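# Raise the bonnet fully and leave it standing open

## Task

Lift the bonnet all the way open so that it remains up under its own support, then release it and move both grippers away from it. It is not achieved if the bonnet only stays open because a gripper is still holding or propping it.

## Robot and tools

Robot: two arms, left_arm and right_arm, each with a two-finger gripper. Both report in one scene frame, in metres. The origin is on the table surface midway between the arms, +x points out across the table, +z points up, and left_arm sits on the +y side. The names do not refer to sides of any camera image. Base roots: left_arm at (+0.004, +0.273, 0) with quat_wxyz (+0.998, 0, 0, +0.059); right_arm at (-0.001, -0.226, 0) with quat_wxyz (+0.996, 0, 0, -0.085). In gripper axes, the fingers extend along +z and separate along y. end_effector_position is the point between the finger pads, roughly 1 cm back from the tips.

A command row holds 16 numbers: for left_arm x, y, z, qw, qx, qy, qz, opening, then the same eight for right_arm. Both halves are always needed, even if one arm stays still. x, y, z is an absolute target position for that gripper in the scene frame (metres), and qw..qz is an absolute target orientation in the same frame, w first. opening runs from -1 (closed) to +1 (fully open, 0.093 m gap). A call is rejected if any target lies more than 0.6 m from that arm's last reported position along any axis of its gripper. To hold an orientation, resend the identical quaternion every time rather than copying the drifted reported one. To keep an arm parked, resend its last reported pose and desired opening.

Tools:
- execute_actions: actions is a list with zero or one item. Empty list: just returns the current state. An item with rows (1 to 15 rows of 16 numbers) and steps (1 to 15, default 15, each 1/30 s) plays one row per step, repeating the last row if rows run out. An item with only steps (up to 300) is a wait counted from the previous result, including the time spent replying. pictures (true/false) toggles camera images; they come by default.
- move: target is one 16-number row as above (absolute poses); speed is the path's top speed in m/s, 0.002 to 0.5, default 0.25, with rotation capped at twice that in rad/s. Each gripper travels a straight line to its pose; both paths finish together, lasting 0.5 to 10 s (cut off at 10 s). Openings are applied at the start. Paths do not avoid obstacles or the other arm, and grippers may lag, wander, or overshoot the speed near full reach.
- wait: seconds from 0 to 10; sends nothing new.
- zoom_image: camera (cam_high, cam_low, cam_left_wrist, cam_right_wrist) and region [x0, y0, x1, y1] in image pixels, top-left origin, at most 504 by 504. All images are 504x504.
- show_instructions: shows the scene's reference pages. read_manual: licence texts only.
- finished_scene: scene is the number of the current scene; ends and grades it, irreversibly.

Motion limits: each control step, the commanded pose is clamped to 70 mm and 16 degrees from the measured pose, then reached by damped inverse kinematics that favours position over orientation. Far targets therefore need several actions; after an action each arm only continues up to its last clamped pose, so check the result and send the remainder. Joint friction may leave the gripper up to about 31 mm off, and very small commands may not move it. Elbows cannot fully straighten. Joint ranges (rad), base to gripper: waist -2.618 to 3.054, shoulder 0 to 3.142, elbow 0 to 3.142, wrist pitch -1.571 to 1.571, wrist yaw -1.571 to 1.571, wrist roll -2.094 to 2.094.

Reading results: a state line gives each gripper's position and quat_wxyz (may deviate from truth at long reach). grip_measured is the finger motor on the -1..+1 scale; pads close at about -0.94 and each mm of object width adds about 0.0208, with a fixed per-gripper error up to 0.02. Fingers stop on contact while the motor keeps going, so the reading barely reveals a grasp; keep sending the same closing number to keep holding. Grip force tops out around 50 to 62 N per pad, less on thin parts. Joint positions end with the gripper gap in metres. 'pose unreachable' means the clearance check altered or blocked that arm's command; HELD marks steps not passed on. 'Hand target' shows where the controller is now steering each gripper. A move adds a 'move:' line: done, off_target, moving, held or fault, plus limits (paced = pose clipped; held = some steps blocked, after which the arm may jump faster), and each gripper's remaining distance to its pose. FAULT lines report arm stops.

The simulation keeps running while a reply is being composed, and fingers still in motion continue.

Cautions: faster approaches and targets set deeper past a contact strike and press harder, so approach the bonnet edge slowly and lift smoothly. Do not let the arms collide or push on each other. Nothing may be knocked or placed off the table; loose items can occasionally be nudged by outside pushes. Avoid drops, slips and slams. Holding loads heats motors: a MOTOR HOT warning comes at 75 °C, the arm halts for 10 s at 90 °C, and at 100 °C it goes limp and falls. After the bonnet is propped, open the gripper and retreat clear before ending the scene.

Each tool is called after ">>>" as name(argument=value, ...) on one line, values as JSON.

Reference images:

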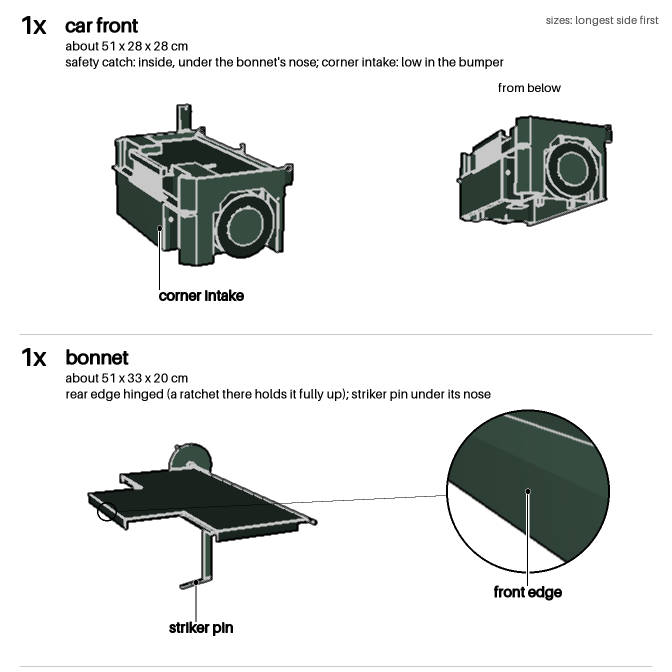

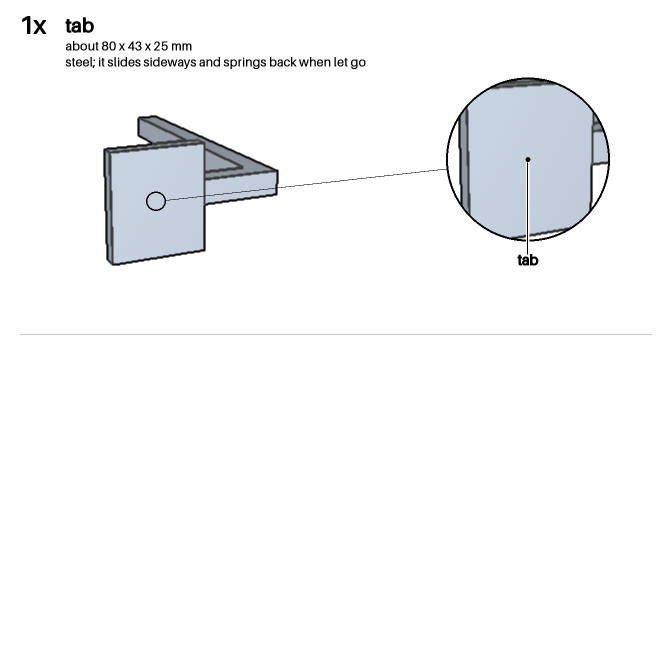

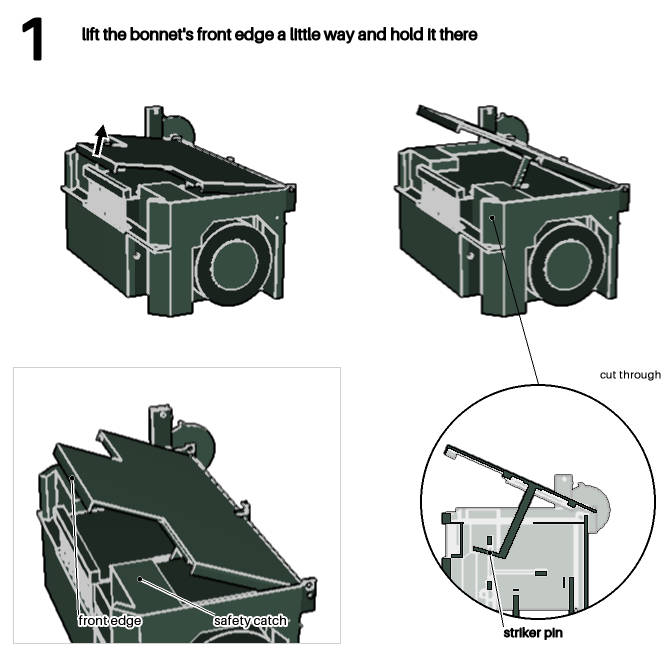

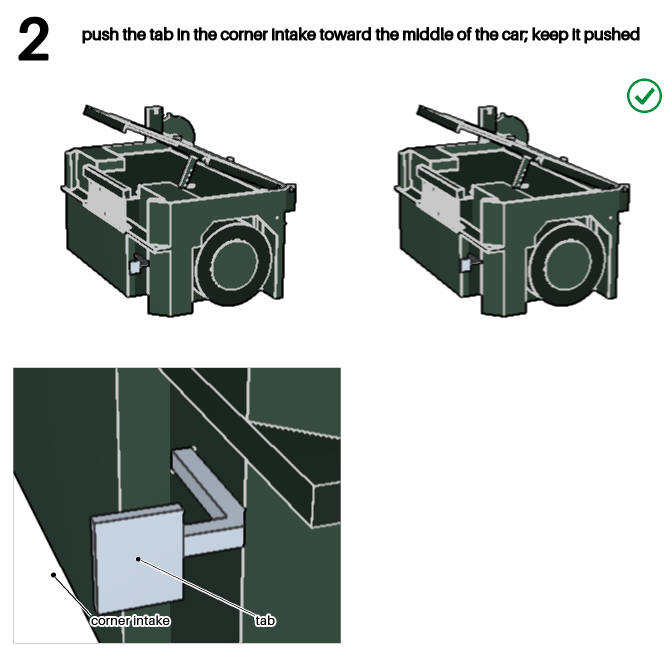

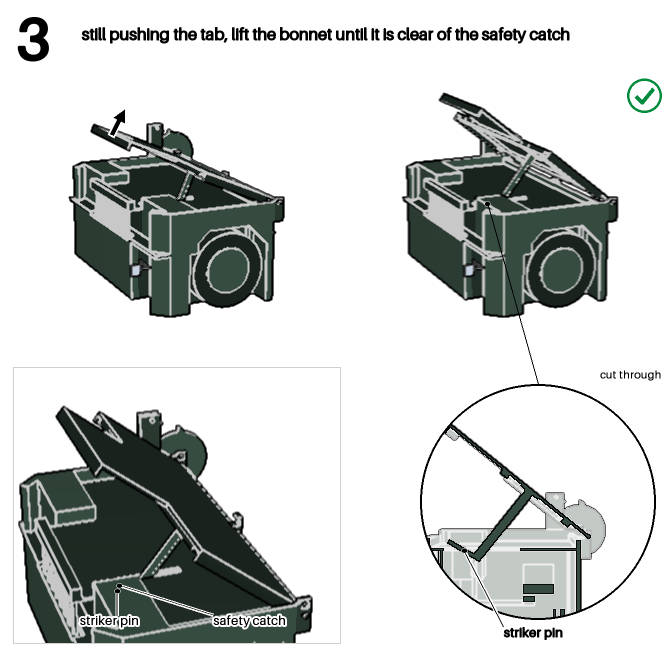

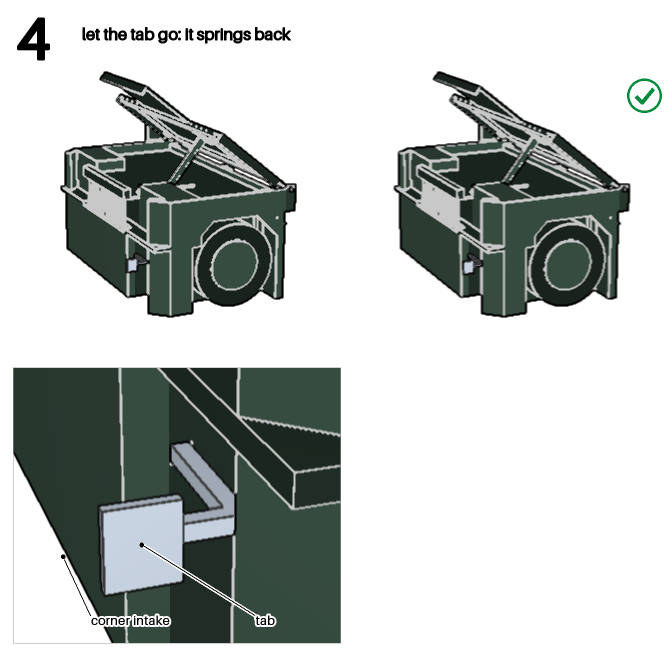

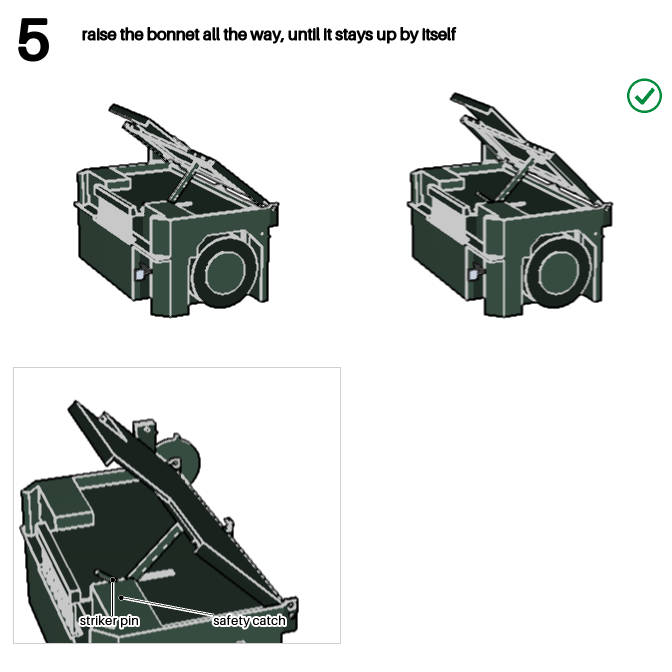

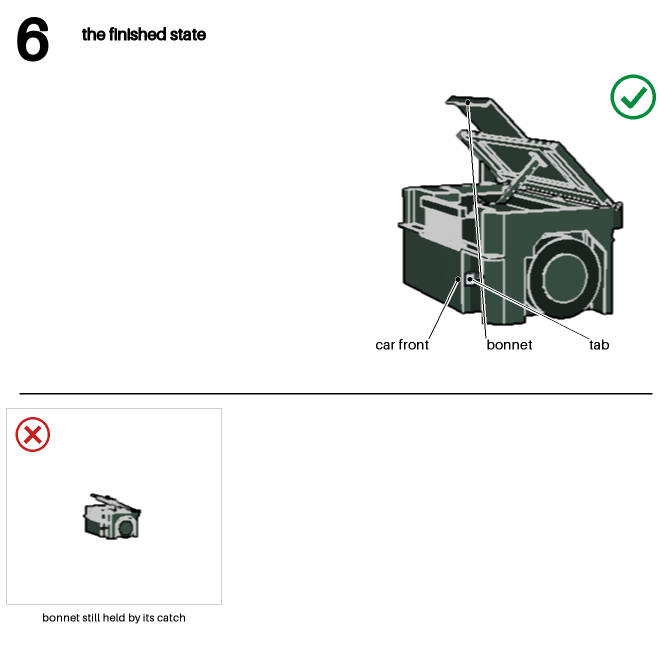

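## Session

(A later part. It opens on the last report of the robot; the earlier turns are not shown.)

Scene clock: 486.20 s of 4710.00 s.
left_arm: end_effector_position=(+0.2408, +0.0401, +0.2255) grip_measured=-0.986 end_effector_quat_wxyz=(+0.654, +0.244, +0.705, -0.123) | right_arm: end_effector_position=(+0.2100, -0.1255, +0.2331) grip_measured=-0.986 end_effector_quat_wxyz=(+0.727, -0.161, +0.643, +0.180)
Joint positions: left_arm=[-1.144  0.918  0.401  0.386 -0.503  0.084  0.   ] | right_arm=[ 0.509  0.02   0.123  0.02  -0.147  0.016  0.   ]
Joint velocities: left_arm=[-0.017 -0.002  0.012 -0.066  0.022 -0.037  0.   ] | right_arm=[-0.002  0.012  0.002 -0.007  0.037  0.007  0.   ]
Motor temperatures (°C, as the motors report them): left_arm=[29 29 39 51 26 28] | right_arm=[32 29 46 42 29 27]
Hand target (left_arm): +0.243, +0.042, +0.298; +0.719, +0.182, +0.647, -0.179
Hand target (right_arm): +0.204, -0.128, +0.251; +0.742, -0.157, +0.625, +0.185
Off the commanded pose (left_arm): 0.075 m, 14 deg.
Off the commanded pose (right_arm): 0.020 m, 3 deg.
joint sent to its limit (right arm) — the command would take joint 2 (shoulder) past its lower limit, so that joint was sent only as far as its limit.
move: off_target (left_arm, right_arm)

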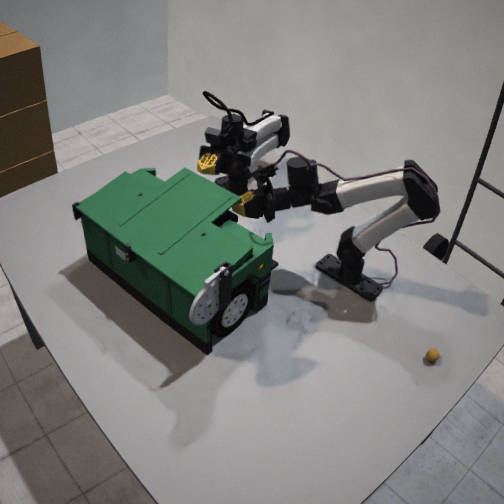

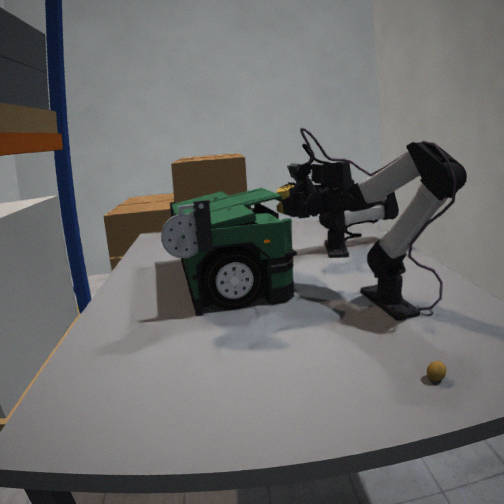

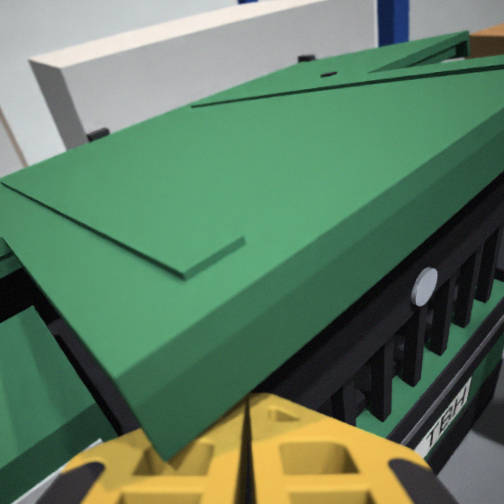

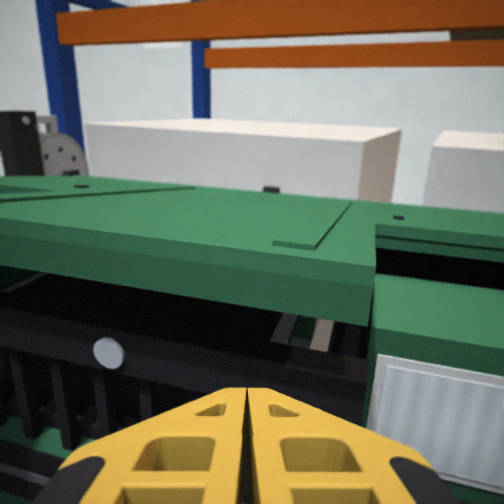

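>>> move(target=[0.21,0.055,0.262,0.72,0.18,0.645,-0.18,-1,0.20,-0.13,0.25,0.743,-0.156,0.624,0.185,-1], speed=0.08)

>>> move(target=[0.232,0.0425,0.266,0.74,0.185,0.625,-0.175,-1,0.20,-0.13,0.25,0.743,-0.156,0.624,0.185,-1], speed=0.04)

Scene clock: 510.80 s of 4710.00 s.
left_arm: end_effector_position=(+0.2124, +0.0535, +0.2601) grip_measured=-0.985 end_effector_quat_wxyz=(+0.713, +0.183, +0.653, -0.179) | right_arm: end_effector_position=(+0.2101, -0.1255, +0.2326) grip_measured=-0.986 end_effector_quat_wxyz=(+0.726, -0.161, +0.644, +0.180)
Joint positions: left_arm=[-1.261  0.773  0.298  0.574 -0.621  0.086  0.   ] | right_arm=[ 0.509  0.02   0.123  0.018 -0.147  0.016  0.   ]
Joint velocities: left_arm=[-0.017 -0.012  0.007 -0.037 -0.037 -0.051  0.   ] | right_arm=[-0.002  0.007 -0.007  0.037  0.051 -0.081  0.   ]
Motor temperatures (°C, as the motors report them): left_arm=[29 30 46 61 26 28] | right_arm=[32 29 48 43 28 27]
Hand target (left_arm): +0.209, +0.056, +0.261; +0.718, +0.179, +0.647, -0.182
Hand target (right_arm): +0.204, -0.128, +0.251; +0.742, -0.157, +0.625, +0.185
Off the commanded pose (left_arm): 0.003 m, 1 deg.
Off the commanded pose (right_arm): 0.021 m, 3 deg.
joint sent to its limit (right arm) — the command would take joint 2 (shoulder) past its lower limit, so that joint was sent only as far as its limit.
After step 90, 19.63 s passed at rest.
move: off_target (right_arm)

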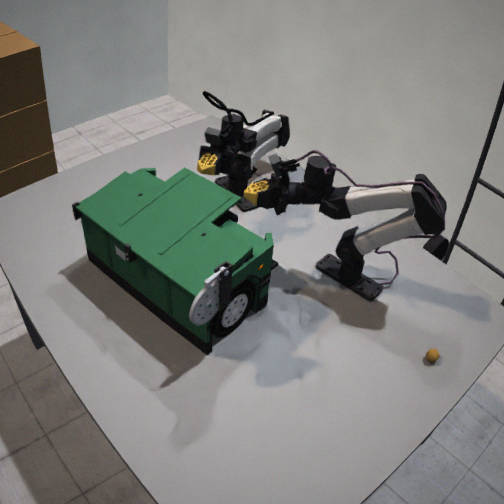

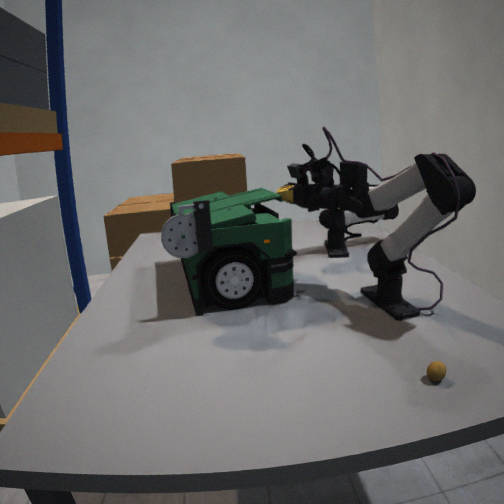

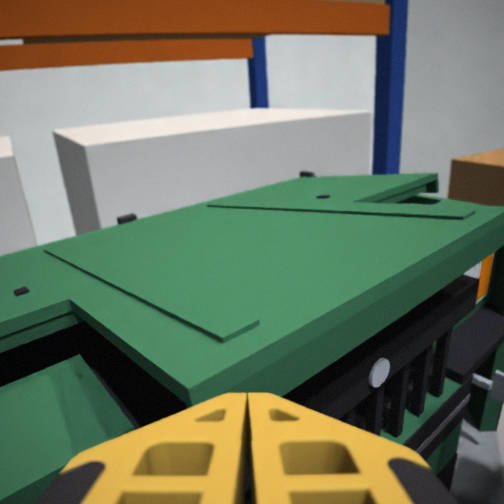

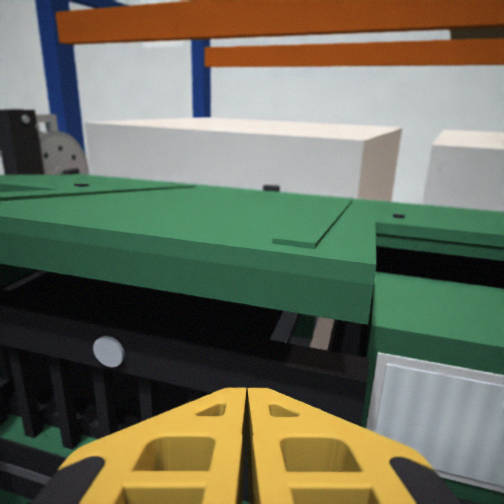

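Scene clock: 512.10 s of 4710.00 s.
left_arm: end_effector_position=(+0.2285, +0.0405, +0.2641) grip_measured=-0.985 end_effector_quat_wxyz=(+0.733, +0.190, +0.628, -0.179) | right_arm: end_effector_position=(+0.2101, -0.1255, +0.2323) grip_measured=-0.986 end_effector_quat_wxyz=(+0.726, -0.161, +0.644, +0.180)
Joint positions: left_arm=[-1.191  0.931  0.298  0.795 -0.533  0.138  0.   ] | right_arm=[ 0.509  0.02   0.123  0.017 -0.147  0.016  0.   ]
Joint velocities: left_arm=[-0.002 -0.002 -0.002 -0.007  0.037  0.007  0.   ] | right_arm=[-0.027 -0.002 -0.007  0.007 -0.051  0.051  0.   ]
Motor temperatures (°C, as the motors report them): left_arm=[29 30 46 60 26 28] | right_arm=[32 29 48 43 28 27]
Hand target (left_arm): +0.232, +0.043, +0.266; +0.739, +0.185, +0.624, -0.175
Hand target (right_arm): +0.204, -0.128, +0.251; +0.742, -0.157, +0.625, +0.185
Off the commanded pose (left_arm): 0.004 m, 1 deg.
Off the commanded pose (right_arm): 0.021 m, 3 deg.
joint sent to its limit (right arm) — the command would take joint 2 (shoulder) past its lower limit, so that joint was sent only as far as its limit.
move: off_target (right_arm)

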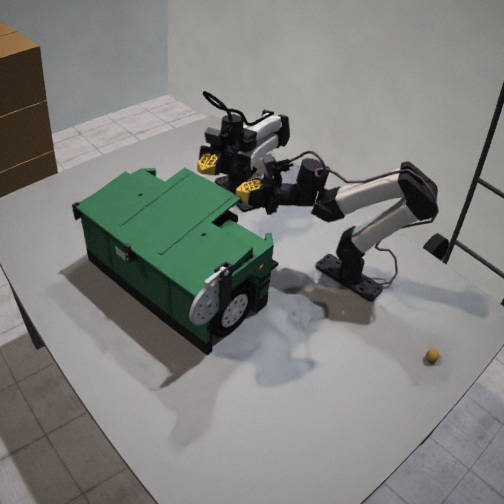

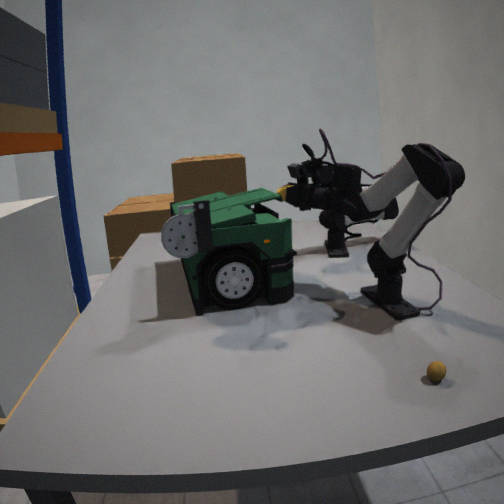

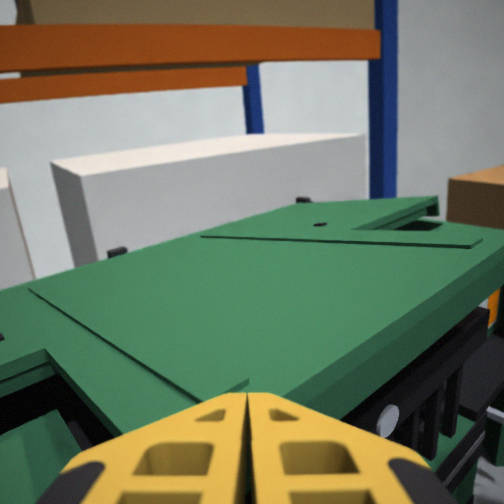

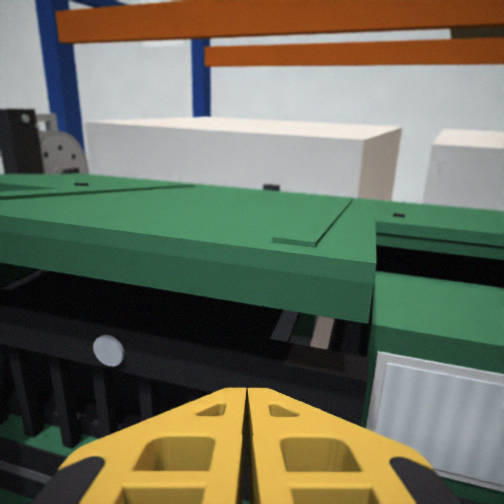

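>>> move(target=[0.222,0.048,0.230,0.74,0.185,0.625,-0.175,-1,0.20,-0.13,0.25,0.743,-0.156,0.624,0.185,-1], speed=0.04)

>>> move(target=[0.252,0.031,0.240,0.74,0.185,0.625,-0.175,-1,0.20,-0.13,0.25,0.743,-0.156,0.624,0.185,-1], speed=0.04)

Scene clock: 518.87 s of 4710.00 s.
left_arm: end_effector_position=(+0.2243, +0.0479, +0.2365) grip_measured=-0.985 end_effector_quat_wxyz=(+0.741, +0.179, +0.622, -0.179) | right_arm: end_effector_position=(+0.2102, -0.1254, +0.2321) grip_measured=-0.986 end_effector_quat_wxyz=(+0.725, -0.161, +0.645, +0.180)
Joint positions: left_arm=[-1.204  1.017  0.175  1.033 -0.559  0.145  0.   ] | right_arm=[ 0.509  0.02   0.123  0.016 -0.147  0.016  0.   ]
Joint velocities: left_arm=[-0.007  0.002 -0.007  0.066 -0.007 -0.051  0.   ] | right_arm=[ 0.002 -0.007 -0.012  0.007 -0.022  0.007  0.   ]
Motor temperatures (°C, as the motors report them): left_arm=[29 30 45 58 26 28] | right_arm=[32 29 48 43 28 27]
Hand target (left_arm): +0.222, +0.047, +0.230; +0.738, +0.185, +0.624, -0.175
Hand target (right_arm): +0.204, -0.128, +0.251; +0.742, -0.157, +0.625, +0.185
Off the commanded pose (left_arm): 0.007 m, 1 deg.
Off the commanded pose (right_arm): 0.021 m, 3 deg.
joint sent to its limit (right arm) — the command would take joint 2 (shoulder) past its lower limit, so that joint was sent only as far as its limit.
After step 90, 2.30 s passed at rest.
move: off_target (right_arm)

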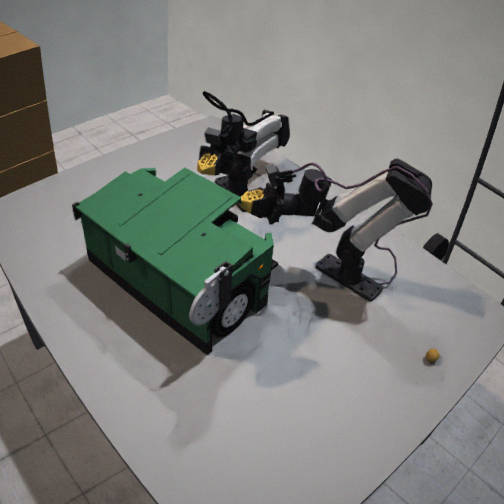

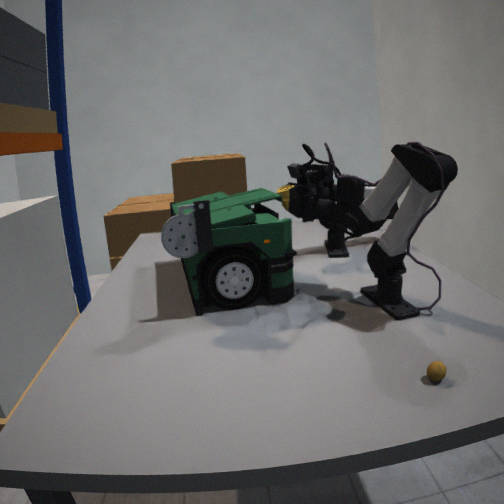

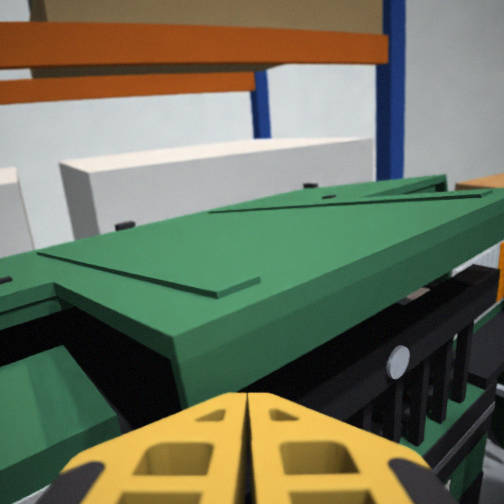

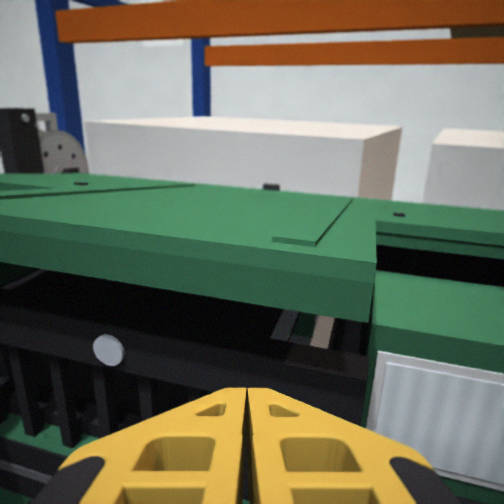

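Scene clock: 519.90 s of 4710.00 s.
left_arm: end_effector_position=(+0.2467, +0.0363, +0.2251) grip_measured=-0.985 end_effector_quat_wxyz=(+0.729, +0.196, +0.636, -0.159) | right_arm: end_effector_position=(+0.2102, -0.1254, +0.2319) grip_measured=-0.986 end_effector_quat_wxyz=(+0.725, -0.161, +0.645, +0.180)
Joint positions: left_arm=[-1.131  1.153  0.233  1.049 -0.496  0.145  0.   ] | right_arm=[ 0.509  0.02   0.123  0.015 -0.147  0.016  0.   ]
Joint velocities: left_arm=[ 0.007  0.002 -0.002 -0.022  0.066  0.051  0.   ] | right_arm=[-0.012 -0.002  0.002 -0.051 -0.007 -0.066  0.   ]
Motor temperatures (°C, as the motors report them): left_arm=[29 29 45 58 26 28] | right_arm=[32 29 48 43 28 27]
Hand target (left_arm): +0.252, +0.032, +0.240; +0.739, +0.185, +0.624, -0.174
Hand target (right_arm): +0.204, -0.128, +0.251; +0.742, -0.157, +0.625, +0.185
Off the commanded pose (left_arm): 0.017 m, 3 deg.
Off the commanded pose (right_arm): 0.021 m, 3 deg.
joint sent to its limit (right arm) — the command would take joint 2 (shoulder) past its lower limit, so that joint was sent only as far as its limit.
move: off_target (left_arm, right_arm)

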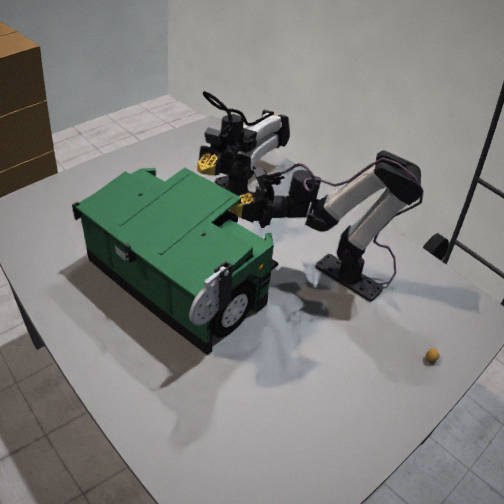

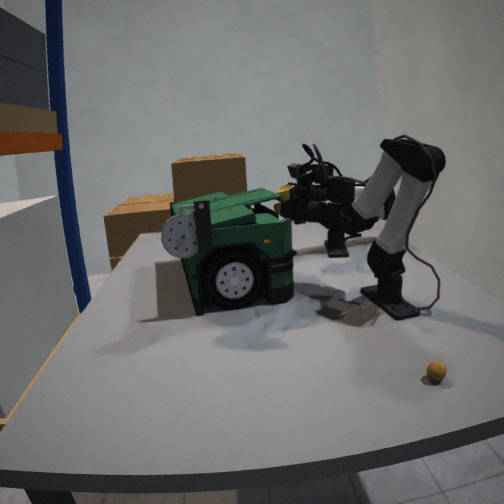

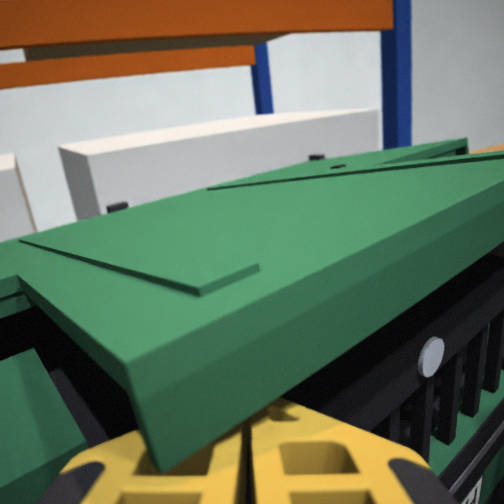

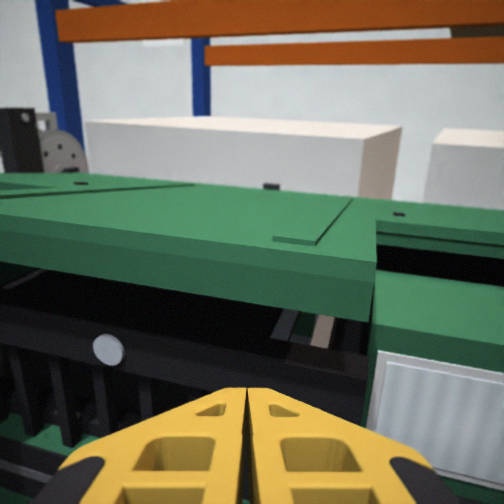

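>>> move(target=[0.205,0.05,0.245,0.74,0.185,0.625,-0.175,-1,0.20,-0.24,0.2,0.271,0.653,0.653,0.271,-1], speed=0.2)

>>> move(target=[0.205,0.0,0.24,0.764,-0.045,0.641,0.053,-1,0.225,-0.235,0.14,0.271,0.653,0.653,0.271,-1], speed=0.15)

Scene clock: 539.60 s of 4710.00 s.
left_arm: end_effector_position=(+0.2079, +0.0477, +0.2488) grip_measured=-0.985 end_effector_quat_wxyz=(+0.738, +0.181, +0.626, -0.178) | right_arm: end_effector_position=(+0.2040, -0.2399, +0.1951) grip_measured=-0.985 end_effector_quat_wxyz=(+0.284, +0.653, +0.648, +0.269)
Joint positions: left_arm=[-1.299  0.898  0.203  0.887 -0.654  0.163  0.   ] | right_arm=[ 0.052  0.59   0.77  -0.949 -0.062  1.486  0.   ]
Joint velocities: left_arm=[-0.002 -0.012 -0.002 -0.066  0.037 -0.037  0.   ] | right_arm=[-0.002 -0.007 -0.027 -0.007  0.007 -0.037  0.   ]
Motor temperatures (°C, as the motors report them): left_arm=[29 29 44 55 26 28] | right_arm=[32 29 49 43 28 27]
Hand target (left_arm): +0.205, +0.051, +0.245; +0.738, +0.184, +0.625, -0.176
Hand target (right_arm): +0.205, -0.240, +0.199; +0.278, +0.657, +0.646, +0.271
Off the commanded pose (left_arm): 0.005 m, 1 deg.
Off the commanded pose (right_arm): 0.006 m, 2 deg.
After step 90, 11.27 s passed at rest.
move: done

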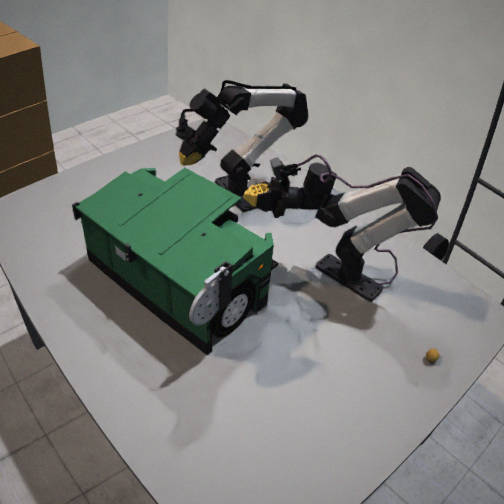

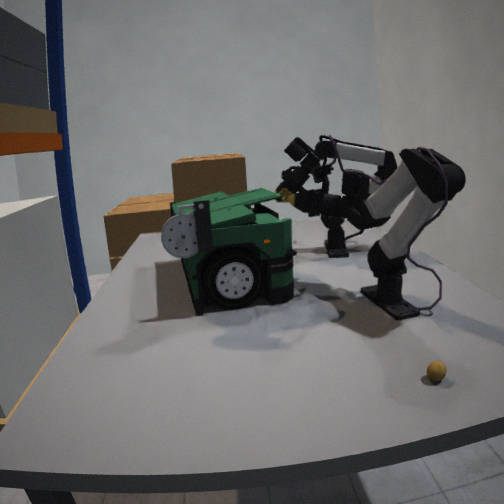

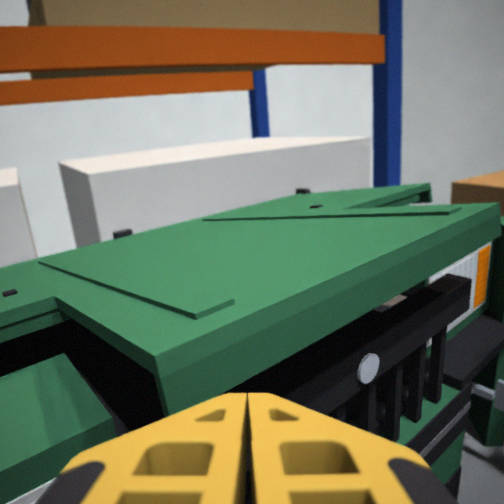

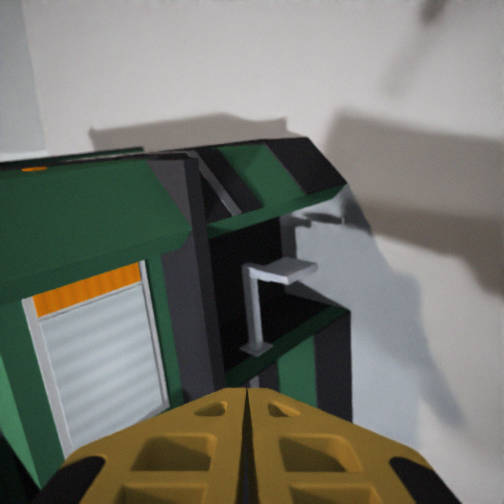

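Scene clock: 542.23 s of 4710.00 s.
left_arm: end_effector_position=(+0.2062, +0.0045, +0.2318) grip_measured=-0.985 end_effector_quat_wxyz=(+0.718, -0.012, +0.695, +0.031) | right_arm: end_effector_position=(+0.2231, -0.2363, +0.1490) grip_measured=-0.985 end_effector_quat_wxyz=(+0.279, +0.650, +0.651, +0.276)
Joint positions: left_arm=[-1.569  1.666  0.599  1.568 -1.502  0.526  0.   ] | right_arm=[ 0.078  0.606  0.578 -0.738 -0.062  1.505  0.   ]
Joint velocities: left_arm=[ 0.007 -0.002  0.007 -0.051 -0.066 -0.022  0.   ] | right_arm=[ 0.012 -0.002 -0.017  0.022 -0.022 -0.022  0.   ]
Motor temperatures (°C, as the motors report them): left_arm=[29 29 44 55 26 28] | right_arm=[32 29 48 43 28 27]
Hand target (left_arm): +0.204, -0.001, +0.235; +0.717, -0.019, +0.696, +0.023
Hand target (right_arm): +0.225, -0.235, +0.140; +0.271, +0.653, +0.653, +0.271
Off the commanded pose (left_arm): 0.009 m, 9 deg.
Off the commanded pose (right_arm): 0.009 m, 1 deg.
joint sent to its limit (left arm) — the command would take joint 4 (wrist pitch) past its upper limit, so that joint was sent only as far as its limit.
move: off_target (left_arm)

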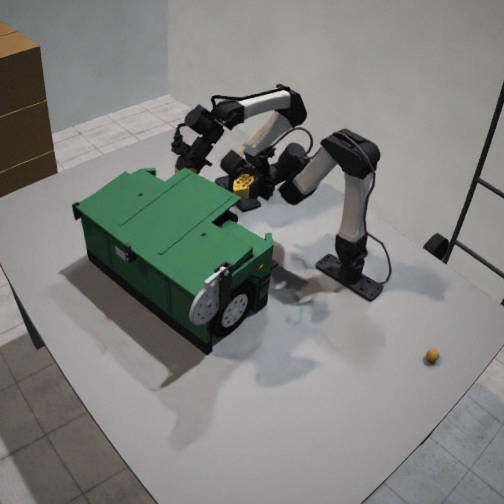

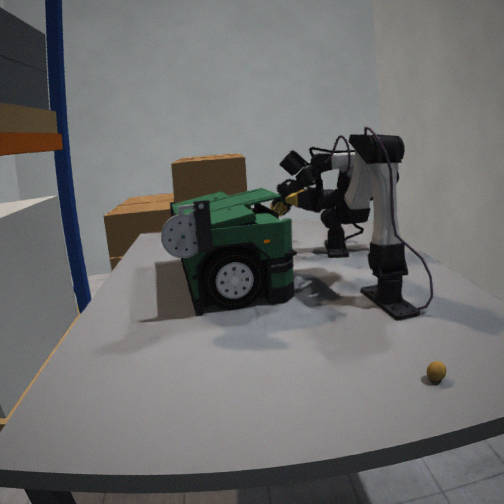

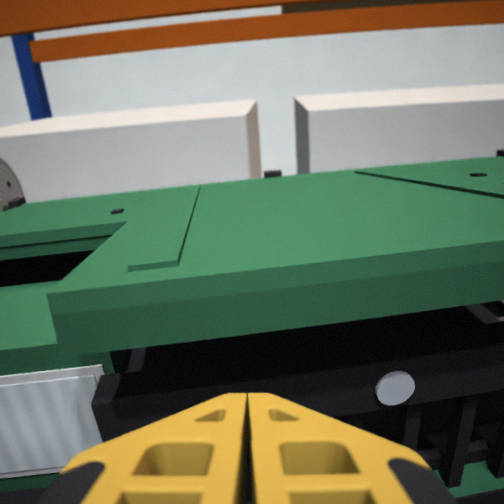

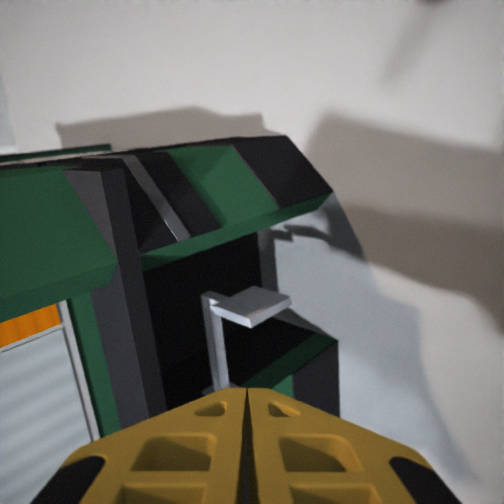

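>>> move(target=[0.255,0.01,0.243,0.707,-0.03,0.707,0.03,-1,0.225,-0.235,0.14,0.271,0.653,0.653,0.271,-1], speed=0.05)

Scene clock: 547.27 s of 4710.00 s.
left_arm: end_effector_position=(+0.2465, +0.0118, +0.2231) grip_measured=-0.986 end_effector_quat_wxyz=(+0.705, -0.000, +0.706, +0.065) | right_arm: end_effector_position=(+0.2234, -0.2363, +0.1493) grip_measured=-0.985 end_effector_quat_wxyz=(+0.279, +0.650, +0.650, +0.276)
Joint positions: left_arm=[-1.427  1.549  0.644  0.915 -1.4    0.102  0.   ] | right_arm=[ 0.078  0.606  0.578 -0.737 -0.062  1.505  0.   ]
Joint velocities: left_arm=[-0.012 -0.051  0.012 -0.212 -0.051 -0.212  0.   ] | right_arm=[ 0.007 -0.017 -0.002 -0.066 -0.022 -0.022  0.   ]
Motor temperatures (°C, as the motors report them): left_arm=[29 30 44 53 26 28] | right_arm=[32 29 47 43 28 27]
Hand target (left_arm): +0.254, +0.011, +0.245; +0.712, -0.030, +0.701, +0.032
Hand target (right_arm): +0.225, -0.235, +0.140; +0.271, +0.653, +0.653, +0.271
Off the commanded pose (left_arm): 0.022 m, 5 deg.
Off the commanded pose (right_arm): 0.010 m, 1 deg.
After step 90, 0.57 s passed at rest.
move: off_target (left_arm)

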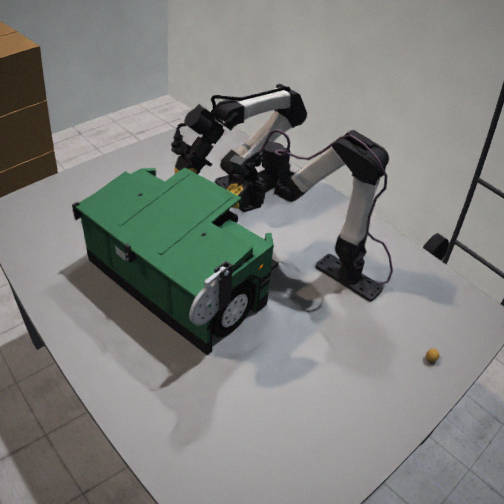

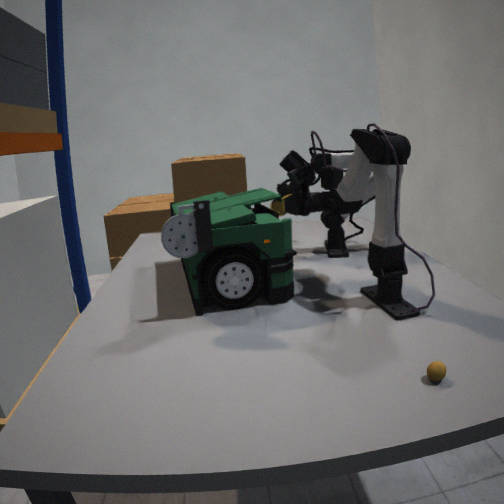

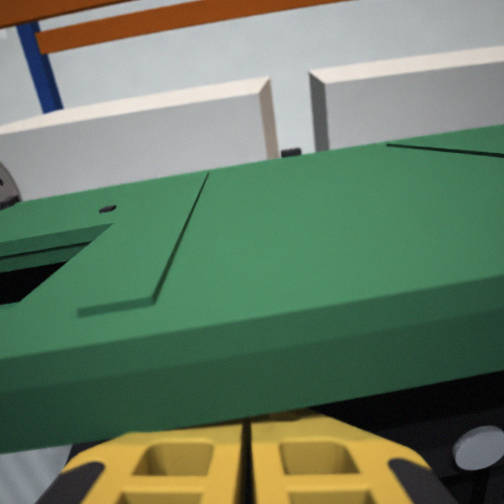

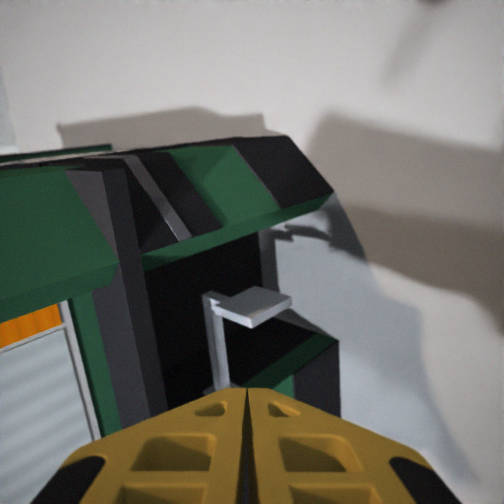

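Under the rim. Lift.

>>> move(target=[0.255,0.01,0.31,0.72,-0.03,0.693,0.03,-1,0.225,-0.235,0.14,0.271,0.653,0.653,0.271,-1], speed=0.04)

Scene clock: 553.03 s of 4710.00 s.
left_arm: end_effector_position=(+0.2508, +0.0130, +0.2599) grip_measured=-0.986 end_effector_quat_wxyz=(+0.697, +0.033, +0.710, +0.098) | right_arm: end_effector_position=(+0.2234, -0.2363, +0.1493) grip_measured=-0.985 end_effector_quat_wxyz=(+0.279, +0.650, +0.650, +0.276)
Joint positions: left_arm=[-1.411  1.441  0.751  0.637 -1.384  0.134  0.   ] | right_arm=[ 0.078  0.606  0.578 -0.737 -0.062  1.505  0.   ]
Joint velocities: left_arm=[ 0.007 -0.017  0.007 -0.081 -0.022 -0.007  0.   ] | right_arm=[ 0.002 -0.007 -0.017 -0.095  0.007  0.007  0.   ]
Motor temperatures (°C, as the motors report them): left_arm=[29 31 44 53 26 28] | right_arm=[31 29 47 42 28 27]
Hand target (left_arm): +0.253, +0.016, +0.309; +0.718, -0.030, +0.695, +0.030
Hand target (right_arm): +0.225, -0.235, +0.140; +0.271, +0.653, +0.653, +0.271
Off the commanded pose (left_arm): 0.050 m, 11 deg.
Off the commanded pose (right_arm): 0.010 m, 1 deg.
After step 90, 0.27 s passed at rest.
move: off_target (left_arm)

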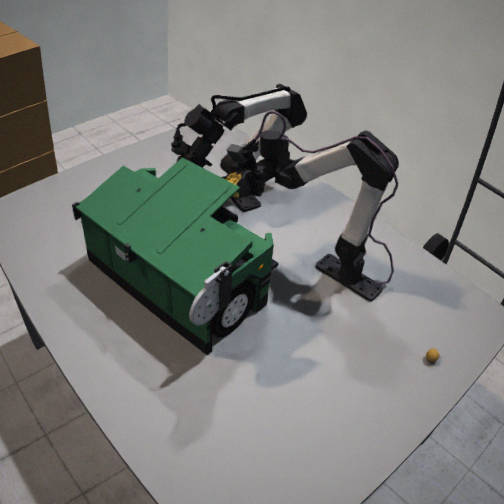

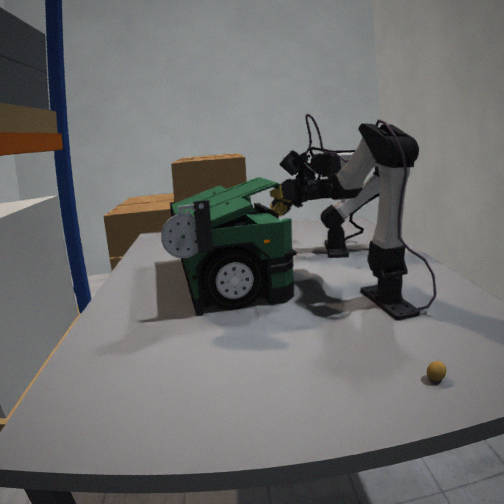

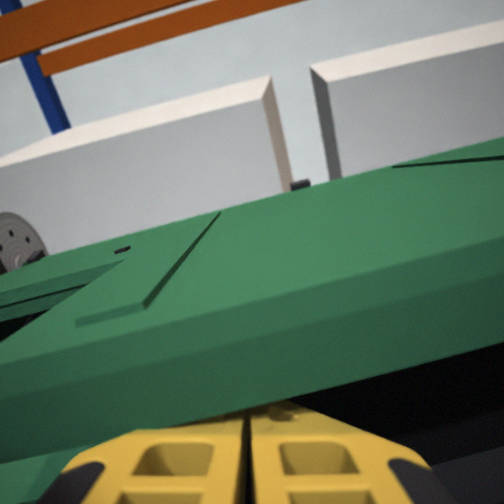

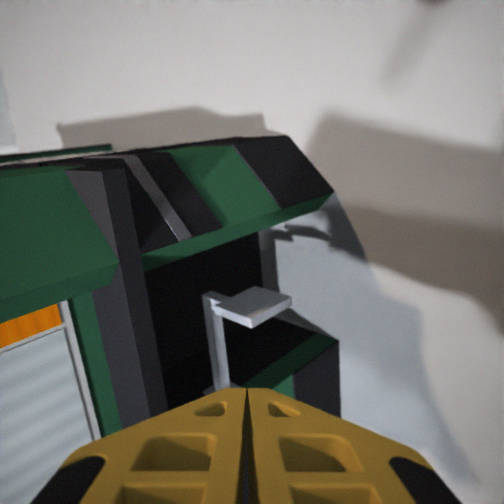

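>>> move(target=[0.27,0.012,0.37,0.74,-0.03,0.67,0.03,-1,0.283,-0.235,0.085,0.271,0.653,0.653,0.271,-1], speed=0.04)

Scene clock: 558.97 s of 4710.00 s.
left_arm: end_effector_position=(+0.2673, +0.0168, +0.3121) grip_measured=-0.986 end_effector_quat_wxyz=(+0.704, +0.026, +0.700, +0.117) | right_arm: end_effector_position=(+0.2843, -0.2357, +0.0952) grip_measured=-0.985 end_effector_quat_wxyz=(+0.276, +0.650, +0.651, +0.278)
Joint positions: left_arm=[-1.357  1.413  0.882  0.624 -1.364  0.293  0.   ] | right_arm=[ 0.108  0.954  0.451 -0.264 -0.047  1.527  0.   ]
Joint velocities: left_arm=[ 0.002  0.007  0.002 -0.022  0.051  0.007  0.   ] | right_arm=[-0.012 -0.012  0.007 -0.066  0.007  0.007  0.   ]
Motor temperatures (°C, as the motors report them): left_arm=[29 32 46 54 26 28] | right_arm=[31 29 46 42 28 27]
Hand target (left_arm): +0.266, +0.020, +0.369; +0.736, -0.030, +0.675, +0.029
Hand target (right_arm): +0.283, -0.234, +0.086; +0.271, +0.653, +0.653, +0.271
Off the commanded pose (left_arm): 0.058 m, 13 deg.
Off the commanded pose (right_arm): 0.010 m, 1 deg.
move: off_target (left_arm)

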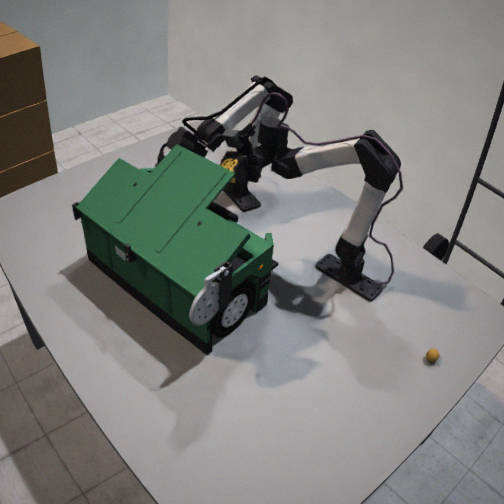

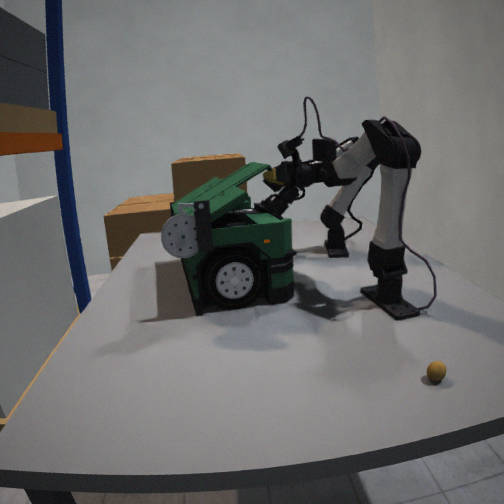

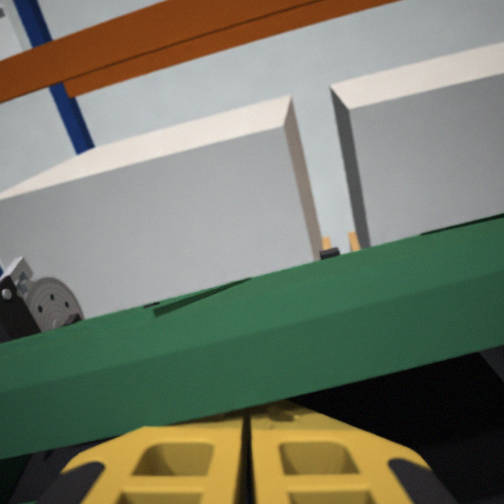

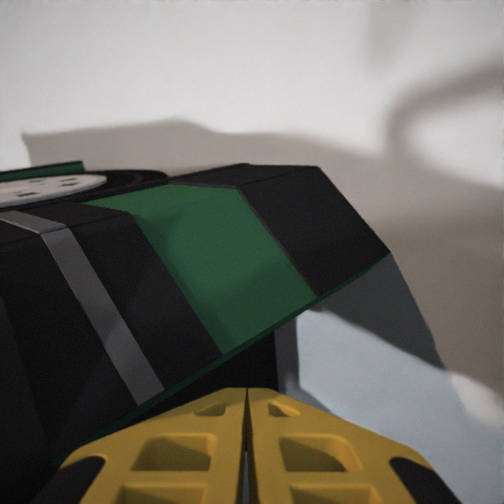

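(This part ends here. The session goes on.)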